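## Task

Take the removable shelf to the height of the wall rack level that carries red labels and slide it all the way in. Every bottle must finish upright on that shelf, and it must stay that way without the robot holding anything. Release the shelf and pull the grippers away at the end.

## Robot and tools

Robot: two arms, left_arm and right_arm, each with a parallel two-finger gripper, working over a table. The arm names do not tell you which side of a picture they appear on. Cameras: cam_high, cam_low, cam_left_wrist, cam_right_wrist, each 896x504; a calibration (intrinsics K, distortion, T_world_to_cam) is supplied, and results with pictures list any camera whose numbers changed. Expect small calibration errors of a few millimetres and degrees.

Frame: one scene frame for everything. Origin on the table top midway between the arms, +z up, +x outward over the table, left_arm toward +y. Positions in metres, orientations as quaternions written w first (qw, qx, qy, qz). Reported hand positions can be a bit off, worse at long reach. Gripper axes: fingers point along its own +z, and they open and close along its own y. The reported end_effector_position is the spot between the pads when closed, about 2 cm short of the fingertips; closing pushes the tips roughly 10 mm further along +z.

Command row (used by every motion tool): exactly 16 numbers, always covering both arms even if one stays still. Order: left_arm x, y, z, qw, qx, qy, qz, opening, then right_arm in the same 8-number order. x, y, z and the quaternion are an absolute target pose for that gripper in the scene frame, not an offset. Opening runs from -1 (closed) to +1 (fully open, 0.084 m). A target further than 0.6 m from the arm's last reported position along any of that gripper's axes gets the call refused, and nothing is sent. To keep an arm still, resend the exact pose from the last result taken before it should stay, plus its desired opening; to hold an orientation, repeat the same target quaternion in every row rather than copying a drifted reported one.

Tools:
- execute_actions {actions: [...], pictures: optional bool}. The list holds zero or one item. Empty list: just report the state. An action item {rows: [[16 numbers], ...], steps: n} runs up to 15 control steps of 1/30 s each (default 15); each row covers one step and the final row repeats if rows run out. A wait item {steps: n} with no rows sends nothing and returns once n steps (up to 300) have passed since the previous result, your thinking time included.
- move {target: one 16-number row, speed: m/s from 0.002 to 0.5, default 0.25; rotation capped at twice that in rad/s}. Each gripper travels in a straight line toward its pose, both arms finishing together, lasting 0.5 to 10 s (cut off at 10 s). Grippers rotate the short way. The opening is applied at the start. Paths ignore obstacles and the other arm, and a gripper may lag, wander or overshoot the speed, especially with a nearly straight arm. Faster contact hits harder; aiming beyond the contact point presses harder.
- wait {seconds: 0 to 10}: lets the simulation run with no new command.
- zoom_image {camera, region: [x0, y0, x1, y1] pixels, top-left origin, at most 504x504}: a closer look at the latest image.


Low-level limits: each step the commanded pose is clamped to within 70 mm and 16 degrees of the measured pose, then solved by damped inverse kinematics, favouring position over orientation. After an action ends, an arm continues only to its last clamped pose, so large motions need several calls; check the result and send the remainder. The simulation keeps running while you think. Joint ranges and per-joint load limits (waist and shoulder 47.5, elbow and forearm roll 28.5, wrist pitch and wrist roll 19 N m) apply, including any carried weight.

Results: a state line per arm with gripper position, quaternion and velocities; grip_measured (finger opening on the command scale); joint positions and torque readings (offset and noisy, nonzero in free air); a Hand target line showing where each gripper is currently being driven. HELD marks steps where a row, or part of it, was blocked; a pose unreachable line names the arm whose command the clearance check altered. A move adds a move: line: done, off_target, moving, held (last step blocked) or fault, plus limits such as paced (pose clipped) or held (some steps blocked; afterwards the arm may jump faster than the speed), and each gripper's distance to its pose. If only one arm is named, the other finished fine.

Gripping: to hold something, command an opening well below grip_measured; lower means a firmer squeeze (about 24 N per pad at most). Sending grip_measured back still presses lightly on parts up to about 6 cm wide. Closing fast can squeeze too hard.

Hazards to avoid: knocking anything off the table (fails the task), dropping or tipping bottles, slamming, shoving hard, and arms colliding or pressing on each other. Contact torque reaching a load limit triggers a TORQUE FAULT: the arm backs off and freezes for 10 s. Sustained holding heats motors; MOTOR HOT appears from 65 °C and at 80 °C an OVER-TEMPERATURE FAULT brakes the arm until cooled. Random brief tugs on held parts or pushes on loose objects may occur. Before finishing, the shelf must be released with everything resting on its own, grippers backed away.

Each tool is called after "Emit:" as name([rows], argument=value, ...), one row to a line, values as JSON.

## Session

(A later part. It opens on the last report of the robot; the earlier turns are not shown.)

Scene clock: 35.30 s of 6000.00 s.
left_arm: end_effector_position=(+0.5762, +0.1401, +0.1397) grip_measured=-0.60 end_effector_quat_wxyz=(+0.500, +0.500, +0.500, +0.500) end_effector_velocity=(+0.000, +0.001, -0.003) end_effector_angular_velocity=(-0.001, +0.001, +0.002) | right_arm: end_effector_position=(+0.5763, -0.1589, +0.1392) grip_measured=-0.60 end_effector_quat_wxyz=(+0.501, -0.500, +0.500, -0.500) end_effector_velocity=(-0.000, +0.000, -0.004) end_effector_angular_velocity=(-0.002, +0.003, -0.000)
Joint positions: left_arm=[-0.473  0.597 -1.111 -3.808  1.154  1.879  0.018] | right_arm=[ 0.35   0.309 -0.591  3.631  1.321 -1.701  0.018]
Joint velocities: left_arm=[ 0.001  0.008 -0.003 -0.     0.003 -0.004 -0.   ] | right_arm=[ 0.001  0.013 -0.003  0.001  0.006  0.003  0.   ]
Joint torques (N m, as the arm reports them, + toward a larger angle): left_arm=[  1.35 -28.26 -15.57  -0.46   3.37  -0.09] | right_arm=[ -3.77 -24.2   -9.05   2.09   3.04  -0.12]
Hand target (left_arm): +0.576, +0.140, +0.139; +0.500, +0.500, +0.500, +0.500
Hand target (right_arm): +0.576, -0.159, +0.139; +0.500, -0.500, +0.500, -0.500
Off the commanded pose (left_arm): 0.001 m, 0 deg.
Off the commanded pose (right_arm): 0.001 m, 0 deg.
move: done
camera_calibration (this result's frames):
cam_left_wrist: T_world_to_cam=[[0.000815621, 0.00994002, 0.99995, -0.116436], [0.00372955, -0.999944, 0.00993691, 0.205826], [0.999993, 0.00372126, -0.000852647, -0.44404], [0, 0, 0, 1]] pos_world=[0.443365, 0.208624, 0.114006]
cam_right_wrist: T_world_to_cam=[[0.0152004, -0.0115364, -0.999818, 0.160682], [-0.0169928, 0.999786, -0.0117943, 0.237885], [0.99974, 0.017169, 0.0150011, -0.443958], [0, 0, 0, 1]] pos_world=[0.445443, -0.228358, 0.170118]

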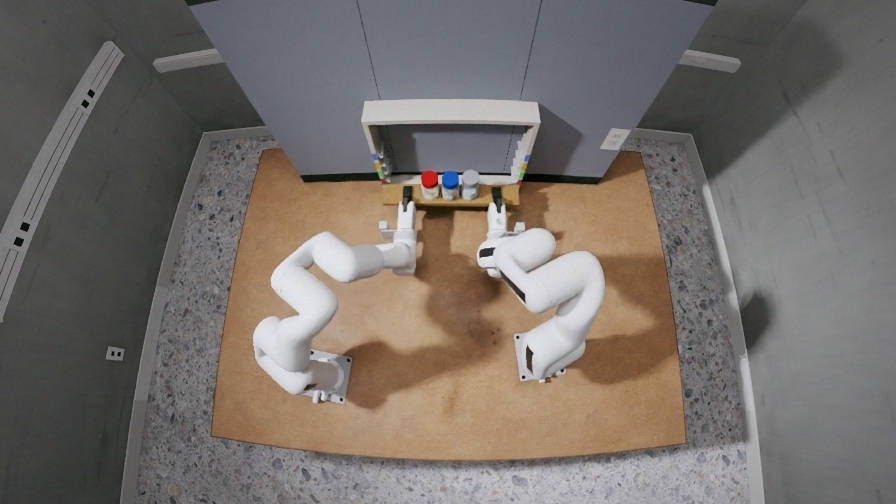

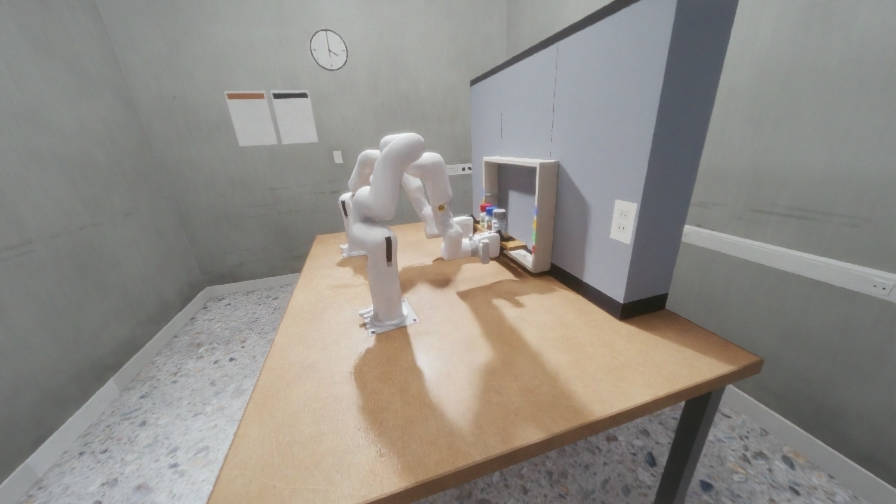

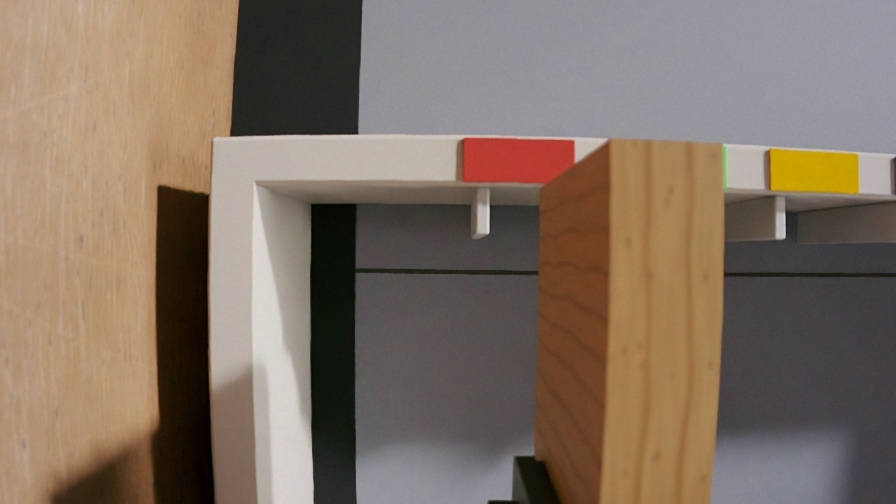

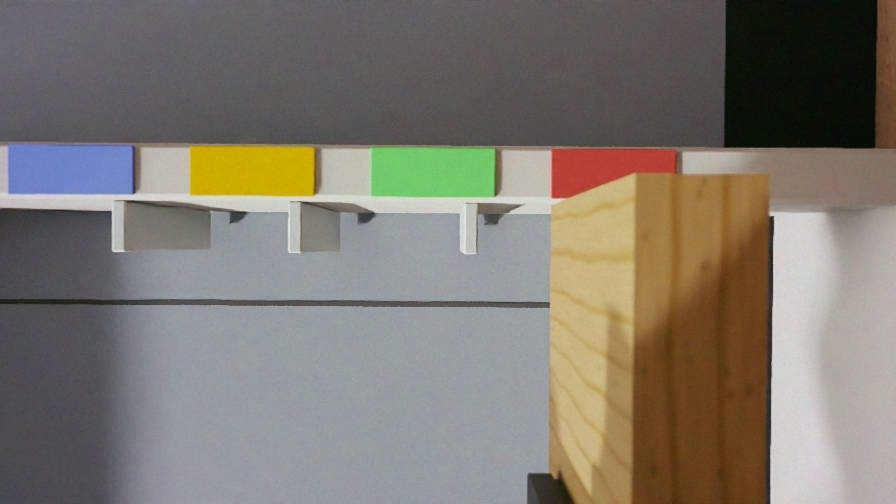

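Emit:
move(target=[0.606, 0.140, 0.138, 0.5, 0.5, 0.5, 0.5, -1, 0.606, -0.1595, 0.1377, -0.5, 0.5, -0.5, 0.5, -1], speed=0.03)

Scene clock: 37.63 s of 6000.00 s.
left_arm: end_effector_position=(+0.6058, +0.1399, +0.1380) grip_measured=-0.60 end_effector_quat_wxyz=(+0.500, +0.500, +0.500, +0.500) end_effector_velocity=(+0.001, -0.000, -0.001) end_effector_angular_velocity=(+0.002, +0.003, -0.001) | right_arm: end_effector_position=(+0.6058, -0.1596, +0.1377) grip_measured=-0.60 end_effector_quat_wxyz=(+0.500, -0.500, +0.500, -0.500) end_effector_velocity=(+0.002, +0.000, -0.001) end_effector_angular_velocity=(-0.000, +0.003, +0.000)
Joint positions: left_arm=[-0.436  0.66  -1.22  -3.783  1.105  1.894  0.018] | right_arm=[ 0.308  0.366 -0.688  3.593  1.28  -1.709  0.018]
Joint velocities: left_arm=[ 0.002  0.004 -0.006  0.001 -0.005  0.003 -0.   ] | right_arm=[-0.002  0.005 -0.007 -0.002 -0.004 -0.001 -0.   ]
Joint torques (N m, as the arm reports them, + toward a larger angle): left_arm=[  3.3  -29.08 -15.84  -0.97   3.6   -0.08] | right_arm=[ -6.14 -25.53  -9.2    2.72   3.36  -0.23]
Hand target (left_arm): +0.606, +0.140, +0.138; +0.500, +0.500, +0.500, +0.500
Hand target (right_arm): +0.606, -0.160, +0.138; +0.500, -0.500, +0.500, -0.500
Off the commanded pose (left_arm): 0.000 m, 0 deg.
Off the commanded pose (right_arm): 0.000 m, 0 deg.
move: done
camera_calibration (this result's frames):
cam_left_wrist: T_world_to_cam=[[0.00131758, 0.0092153, 0.999957, -0.114949], [0.00444703, -0.999948, 0.00920936, 0.205163], [0.999989, 0.0044347, -0.00135849, -0.473629], [0, 0, 0, 1]] pos_world=[0.472863, 0.208312, 0.112412]
cam_right_wrist: T_world_to_cam=[[0.0144746, -0.0124354, -0.999818, 0.158978], [-0.0157941, 0.999795, -0.0126638, 0.238417], [0.99977, 0.0159745, 0.0142753, -0.473534], [0, 0, 0, 1]] pos_world=[0.474889, -0.228827, 0.168728]

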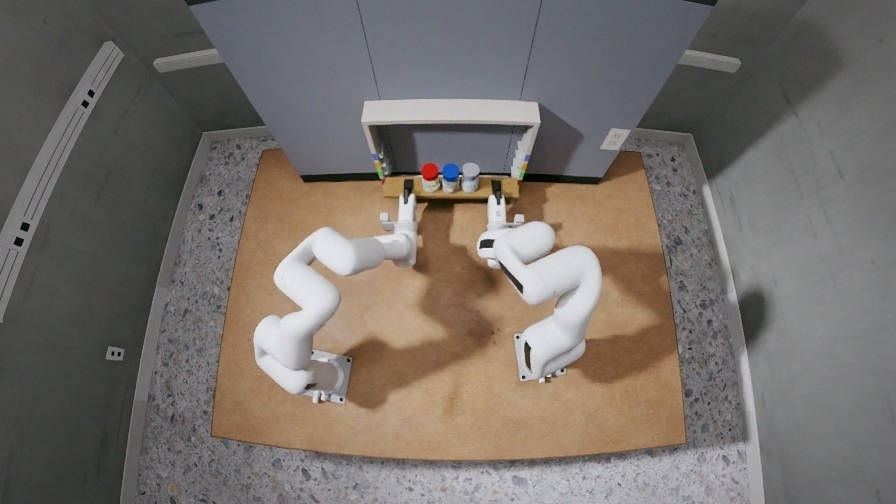

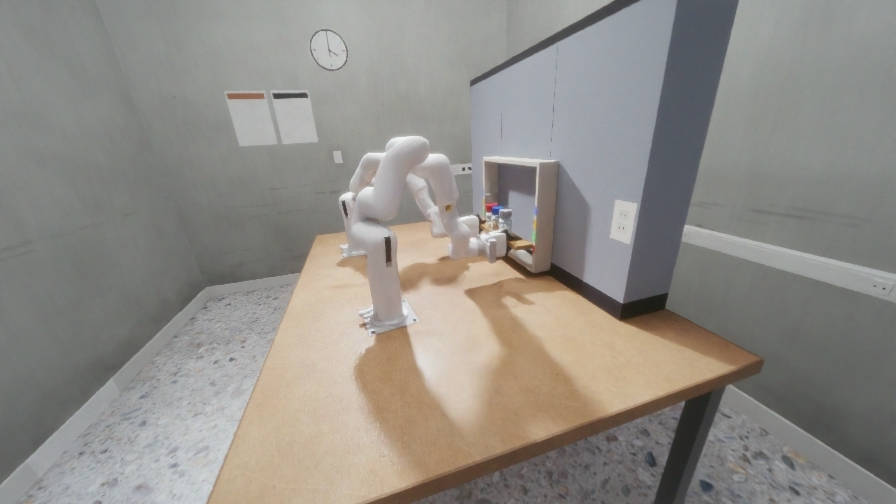

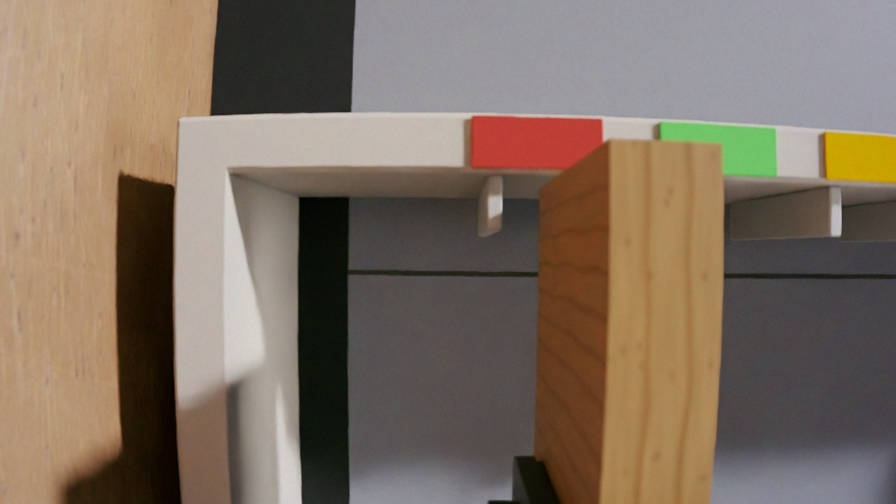

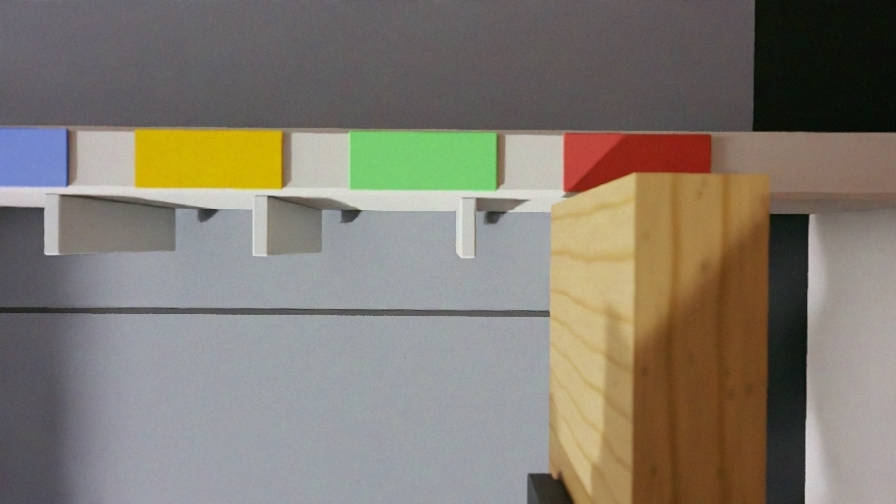

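Emit:
move(target=[0.676, 0.140, 0.1315, 0.5, 0.5, 0.5, 0.5, -1, 0.676, -0.158, 0.1312, -0.5, 0.5, -0.5, 0.5, -1], speed=0.06)

Scene clock: 39.97 s of 6000.00 s.
left_arm: end_effector_position=(+0.6759, +0.1404, +0.1314) grip_measured=-0.60 end_effector_quat_wxyz=(+0.500, +0.500, +0.500, +0.500) end_effector_velocity=(+0.002, -0.001, +0.001) end_effector_angular_velocity=(-0.004, -0.002, -0.000) | right_arm: end_effector_position=(+0.6759, -0.1588, +0.1311) grip_measured=-0.60 end_effector_quat_wxyz=(+0.500, -0.500, +0.500, -0.500) end_effector_velocity=(+0.002, +0.000, +0.000) end_effector_angular_velocity=(+0.001, -0.000, +0.000)
Joint positions: left_arm=[-0.359  0.834 -1.519 -3.742  0.977  1.937  0.018] | right_arm=[ 0.233  0.52  -0.94   3.531  1.178 -1.726  0.018]
Joint velocities: left_arm=[ 0.     0.005 -0.011 -0.001 -0.004 -0.    -0.   ] | right_arm=[-0.001  0.004 -0.007 -0.001 -0.003  0.001 -0.   ]
Joint torques (N m, as the arm reports them, + toward a larger angle): left_arm=[  0.35 -32.91 -18.6   -0.16   3.22  -0.13] | right_arm=[ -3.04 -31.04 -10.83   1.74   3.03  -0.23]
Hand target (left_arm): +0.676, +0.140, +0.132; +0.500, +0.500, +0.500, +0.500
Hand target (right_arm): +0.676, -0.158, +0.131; +0.500, -0.500, +0.500, -0.500
Off the commanded pose (left_arm): 0.000 m, 0 deg.
Off the commanded pose (right_arm): 0.001 m, 0 deg.
move: done
camera_calibration (this result's frames):
cam_left_wrist: T_world_to_cam=[[0.00153134, 0.00897341, 0.999959, -0.108532], [0.005554, -0.999944, 0.00896478, 0.204743], [0.999983, 0.00554004, -0.0015811, -0.54392], [0, 0, 0, 1]] pos_world=[0.54294, 0.208719, 0.105832]
cam_right_wrist: T_world_to_cam=[[0.0142869, -0.012497, -0.99982, 0.151537], [-0.0145555, 0.999813, -0.0127049, 0.237861], [0.999792, 0.0147343, 0.0141023, -0.543702], [0, 0, 0, 1]] pos_world=[0.544886, -0.227912, 0.162199]

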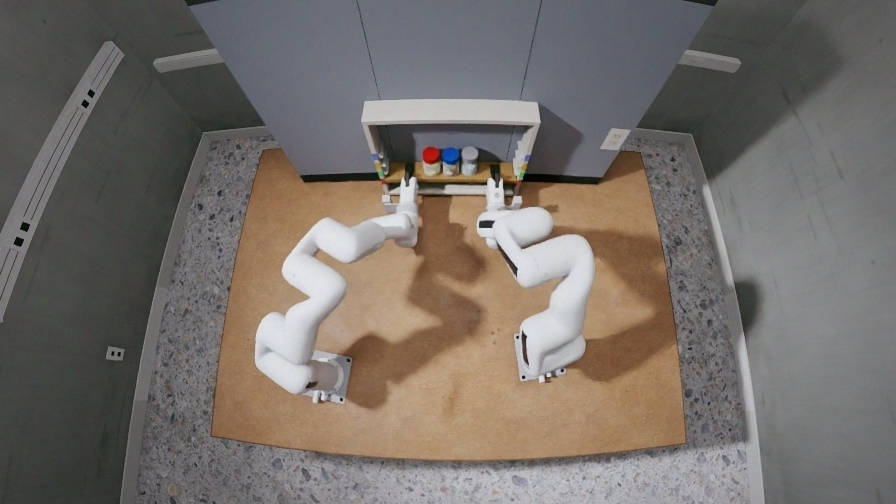

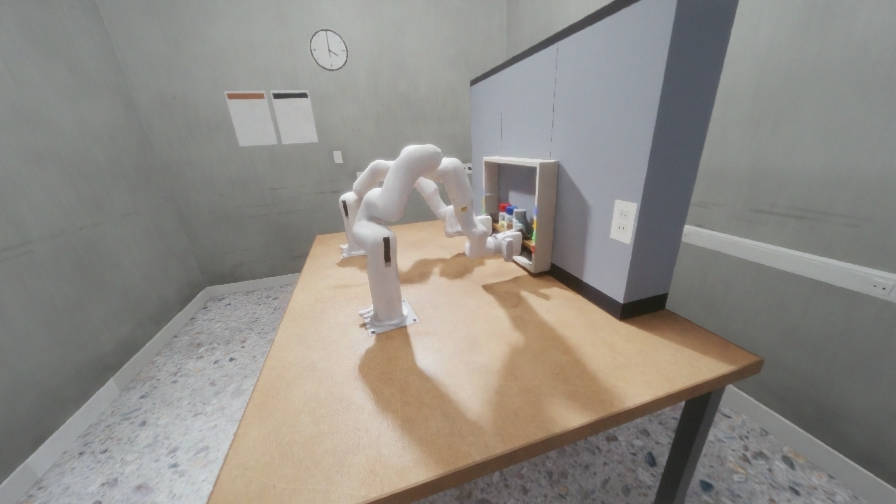

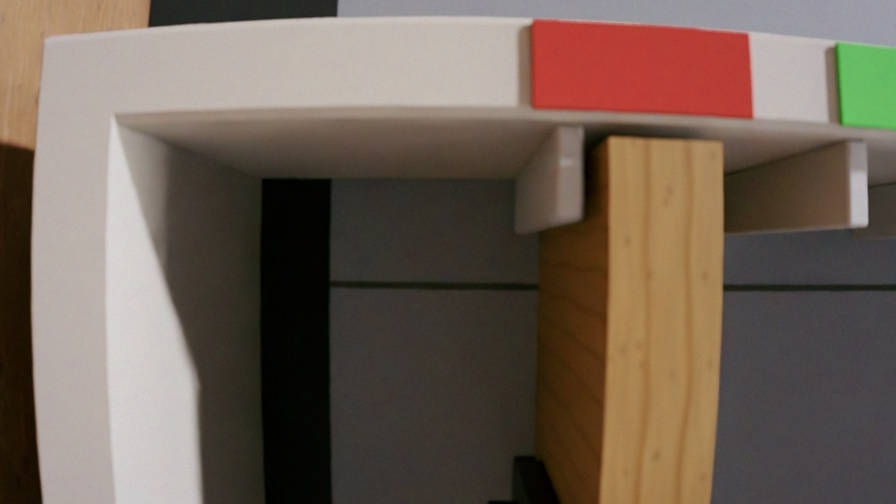

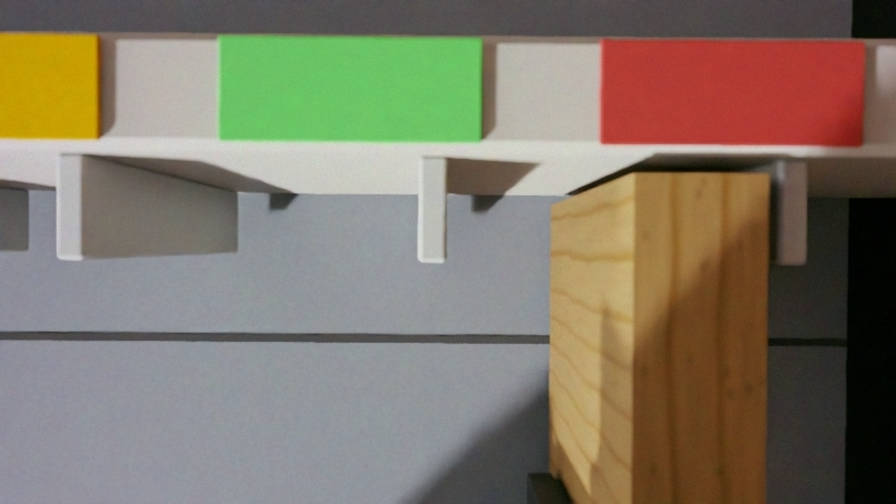

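Emit:
move(target=[0.681, 0.140, 0.128, 0.5, 0.5, 0.5, 0.5, -1, 0.681, -0.158, 0.1278, -0.5, 0.5, -0.5, 0.5, -1], speed=0.007)

Scene clock: 42.07 s of 6000.00 s.
left_arm: end_effector_position=(+0.6806, +0.1400, +0.1285) grip_measured=-0.60 end_effector_quat_wxyz=(+0.500, +0.500, +0.500, +0.500) end_effector_velocity=(+0.003, -0.002, -0.000) end_effector_angular_velocity=(-0.002, -0.001, -0.004) | right_arm: end_effector_position=(+0.6803, -0.1583, +0.1279) grip_measured=-0.60 end_effector_quat_wxyz=(+0.500, -0.500, +0.500, -0.500) end_effector_velocity=(+0.000, +0.001, -0.001) end_effector_angular_velocity=(-0.001, +0.002, +0.002)
Joint positions: left_arm=[-0.355  0.853 -1.545 -3.739  0.972  1.938  0.018] | right_arm=[ 0.231  0.538 -0.959  3.527  1.178 -1.725  0.018]
Joint velocities: left_arm=[ 0.001  0.01  -0.018  0.004 -0.007 -0.001  0.   ] | right_arm=[ 0.     0.003 -0.003 -0.001 -0.002 -0.001  0.   ]
Joint torques (N m, as the arm reports them, + toward a larger angle): left_arm=[ -2.42 -29.67 -22.43   1.05   1.27  -0.26] | right_arm=[  1.31 -27.66 -14.15  -0.35   1.76  -0.3 ]
Hand target (left_arm): +0.681, +0.140, +0.128; +0.500, +0.500, +0.500, +0.500
Hand target (right_arm): +0.681, -0.158, +0.128; +0.500, -0.500, +0.500, -0.500
Off the commanded pose (left_arm): 0.001 m, 0 deg.
Off the commanded pose (right_arm): 0.001 m, 0 deg.
move: done
camera_calibration (this result's frames):
cam_left_wrist: T_world_to_cam=[[0.000467179, 0.00931023, 0.999957, -0.104995], [0.00498245, -0.999944, 0.00930778, 0.204656], [0.999987, 0.00497789, -0.000513541, -0.548644], [0, 0, 0, 1]] pos_world=[0.547666, 0.208354, 0.102803]
cam_right_wrist: T_world_to_cam=[[0.0148369, -0.0123736, -0.999813, 0.147951], [-0.0151594, 0.999806, -0.0125985, 0.237781], [0.999775, 0.0153435, 0.0146464, -0.548095], [0, 0, 0, 1]] pos_world=[0.549381, -0.227494, 0.158946]

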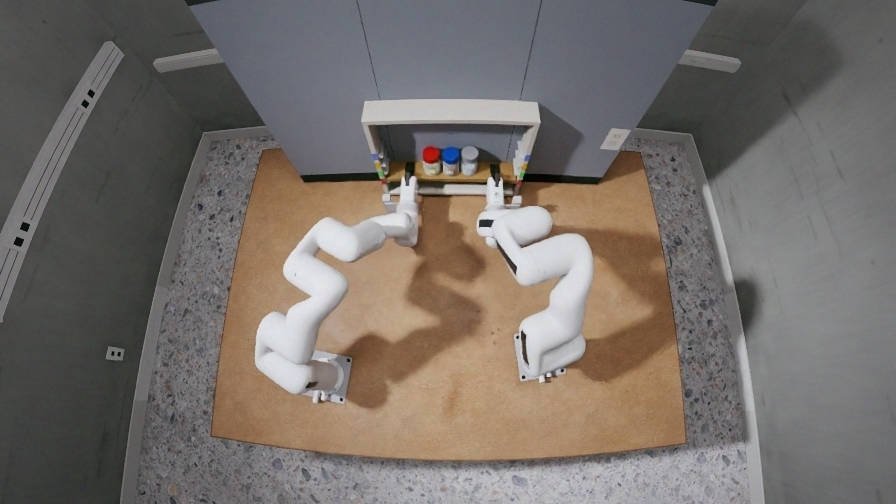

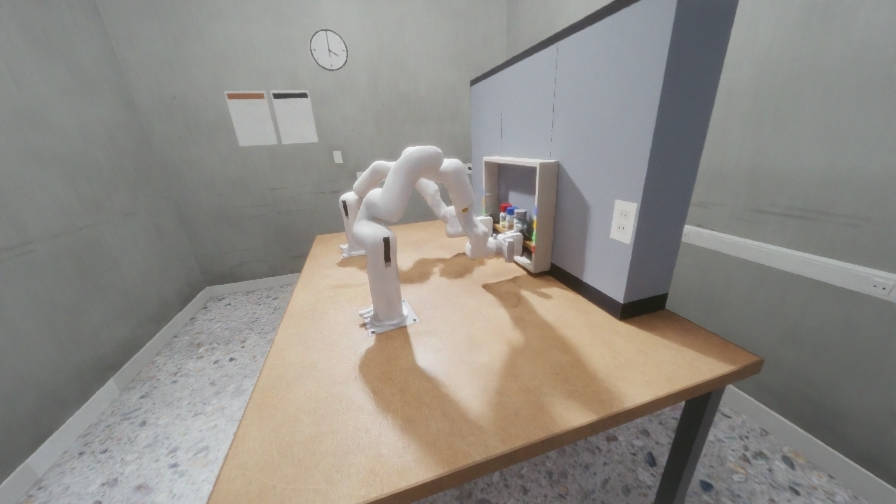

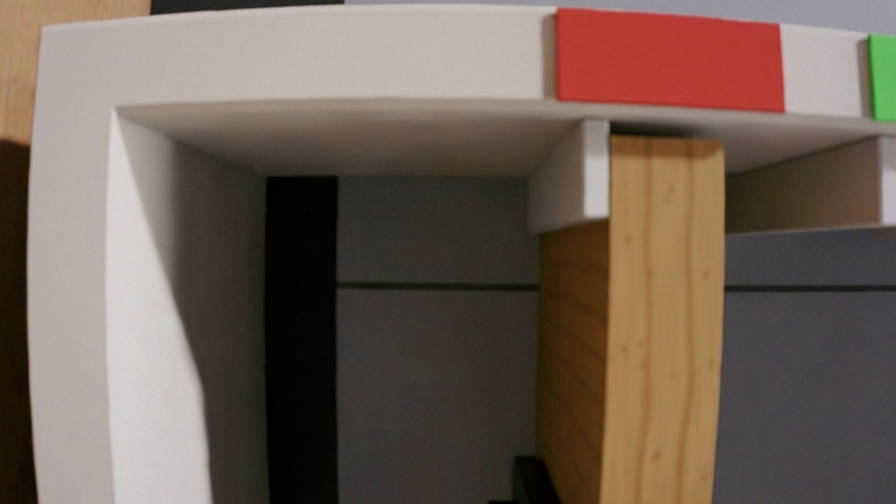

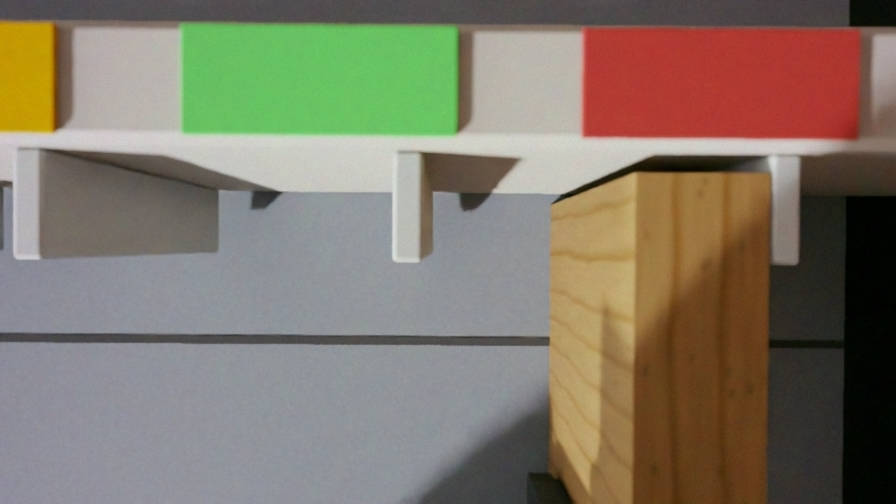

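Seated against the back and on the ledges. Release and retreat.

Emit:
execute_actions([
  {"rows": [[0.6805, 0.140, 0.128, 0.5, 0.5, 0.5, 0.5, -0.1, 0.6805, -0.158, 0.1278, -0.5, 0.5, -0.5, 0.5, -0.1]], "steps": 15},
], pictures=false)

Emit:
move(target=[0.48, 0.16, 0.13, 0.5, 0.5, 0.5, 0.5, -0.1, 0.48, -0.18, 0.13, -0.5, 0.5, -0.5, 0.5, -0.1], speed=0.25)

Scene clock: 43.30 s of 6000.00 s.
left_arm: end_effector_position=(+0.6806, +0.1399, +0.1281) grip_measured=-0.11 end_effector_quat_wxyz=(+0.500, +0.500, +0.500, +0.500) end_effector_velocity=(+0.000, +0.001, +0.001) end_effector_angular_velocity=(+0.001, -0.002, +0.003) | right_arm: end_effector_position=(+0.6807, -0.1578, +0.1280) grip_measured=-0.11 end_effector_quat_wxyz=(+0.500, -0.500, +0.500, -0.500) end_effector_velocity=(-0.001, -0.001, -0.001) end_effector_angular_velocity=(-0.001, +0.001, -0.003)
Joint positions: left_arm=[-0.355  0.854 -1.545 -3.739  0.971  1.937  0.039] | right_arm=[ 0.231  0.539 -0.961  3.527  1.177 -1.725  0.039]
Joint velocities: left_arm=[ 0.001 -0.002  0.002 -0.002  0.003  0.002  0.   ] | right_arm=[-0.001 -0.002  0.005  0.002  0.003 -0.001  0.   ]
Joint torques (N m, as the arm reports them, + toward a larger angle): left_arm=[ -1.32 -29.79 -16.26  -0.28   1.8   -0.2 ] | right_arm=[ -0.83 -27.62  -9.42   1.15   1.93  -0.2 ]
Hand target (left_arm): +0.681, +0.140, +0.128; +0.500, +0.500, +0.500, +0.500
Hand target (right_arm): +0.681, -0.158, +0.128; +0.500, -0.500, +0.500, -0.500
Off the commanded pose (left_arm): 0.000 m, 0 deg.
Off the commanded pose (right_arm): 0.000 m, 0 deg.
Steps of this call (steps 1 to 22: nothing new was sent; steps 23 to 37: all 15 steps of this action). Readings (end_effector_position):
23: left_arm (+0.6811, +0.1398, +0.1283) | right_arm (+0.6811, -0.1580, +0.1279)
24: left_arm (+0.6811, +0.1398, +0.1283) | right_arm (+0.6811, -0.1580, +0.1279)
26: left_arm (+0.6816, +0.1391, +0.1295) | right_arm (+0.6827, -0.1563, +0.1303)
30: left_arm (+0.6811, +0.1392, +0.1292) | right_arm (+0.6819, -0.1567, +0.1297)
37: the state above

Scene clock: 45.03 s of 6000.00 s.
left_arm: end_effector_position=(+0.4803, +0.1604, +0.1297) grip_measured=-0.11 end_effector_quat_wxyz=(+0.500, +0.500, +0.500, +0.500) end_effector_velocity=(-0.003, -0.001, -0.001) end_effector_angular_velocity=(+0.001, +0.003, -0.003) | right_arm: end_effector_position=(+0.4802, -0.1792, +0.1297) grip_measured=-0.11 end_effector_quat_wxyz=(+0.500, -0.500, +0.500, -0.500) end_effector_velocity=(-0.003, +0.000, -0.002) end_effector_angular_velocity=(-0.003, +0.005, +0.001)
Joint positions: left_arm=[-0.593  0.44  -0.775 -3.891  1.321  1.796  0.039] | right_arm=[ 0.491  0.177 -0.287  3.759  1.482 -1.633  0.039]
Joint velocities: left_arm=[-0.005 -0.004  0.007 -0.002  0.    -0.    -0.   ] | right_arm=[ 0.007 -0.002  0.006  0.006 -0.001 -0.001 -0.   ]
Joint torques (N m, as the arm reports them, + toward a larger angle): left_arm=[ -1.17 -20.55 -11.43  -0.07   1.82  -0.12] | right_arm=[ -1.06 -15.16  -6.55   1.23   1.82  -0.22]
Hand target (left_arm): +0.480, +0.160, +0.130; +0.500, +0.500, +0.500, +0.500
Hand target (right_arm): +0.480, -0.179, +0.130; +0.500, -0.500, +0.500, -0.500
Off the commanded pose (left_arm): 0.001 m, 0 deg.
Off the commanded pose (right_arm): 0.001 m, 0 deg.
move: done
camera_calibration (this result's frames):
cam_left_wrist: T_world_to_cam=[[0.00140027, 0.0102424, 0.999947, -0.106869], [0.00430155, -0.999938, 0.0102363, 0.226292], [0.99999, 0.00428699, -0.00144424, -0.348208], [0, 0, 0, 1]] pos_world=[0.34738, 0.228865, 0.104044]
cam_right_wrist: T_world_to_cam=[[0.0145808, -0.0114568, -0.999828, 0.152739], [-0.0159518, 0.999804, -0.0116891, 0.255927], [0.999766, 0.0161195, 0.0143952, -0.347562], [0, 0, 0, 1]] pos_world=[0.349336, -0.248524, 0.160708]

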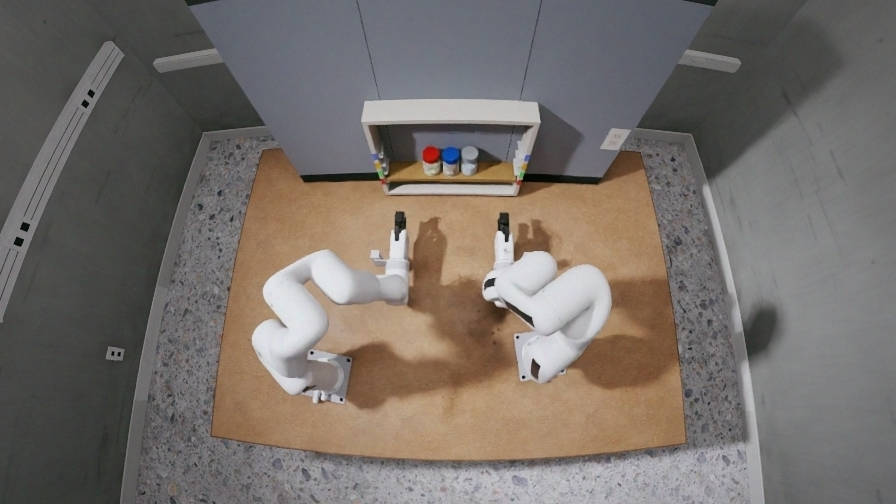

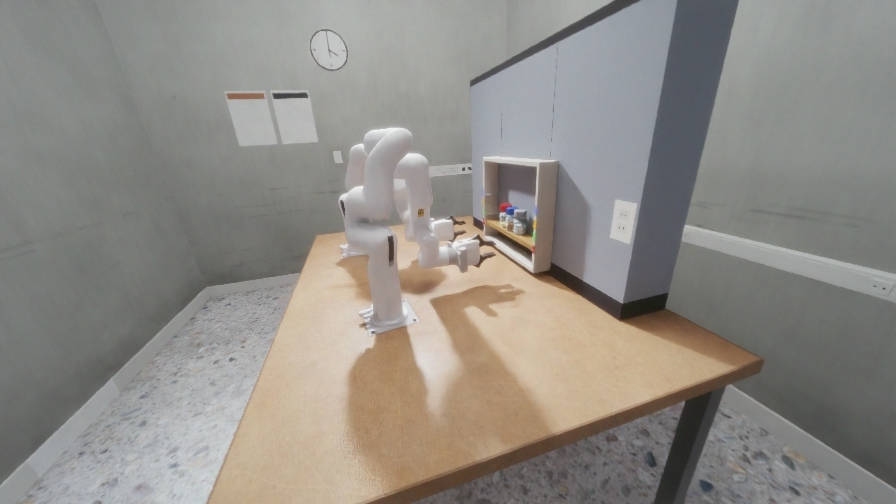

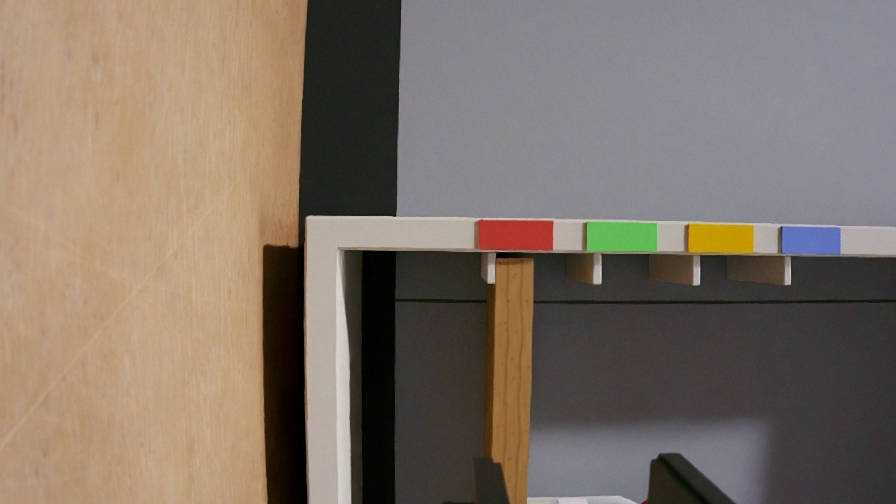

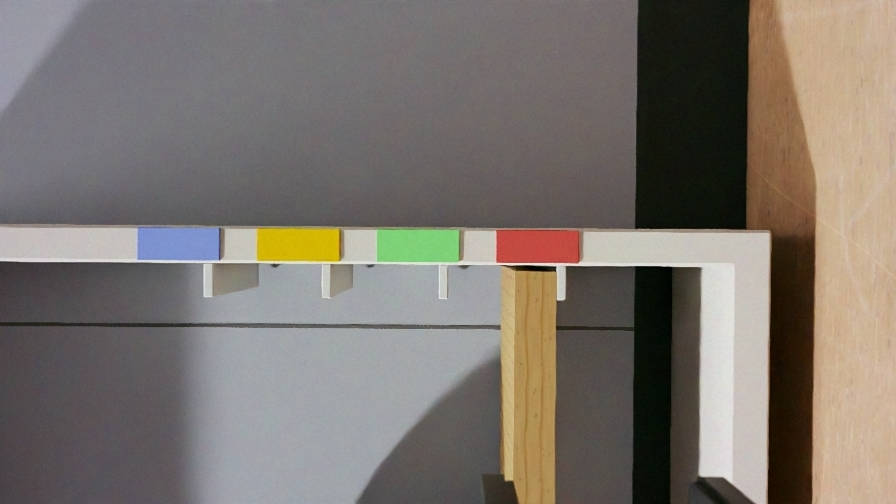

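Emit:
finished_scene(scene=2)

The scene is finished: the task was done.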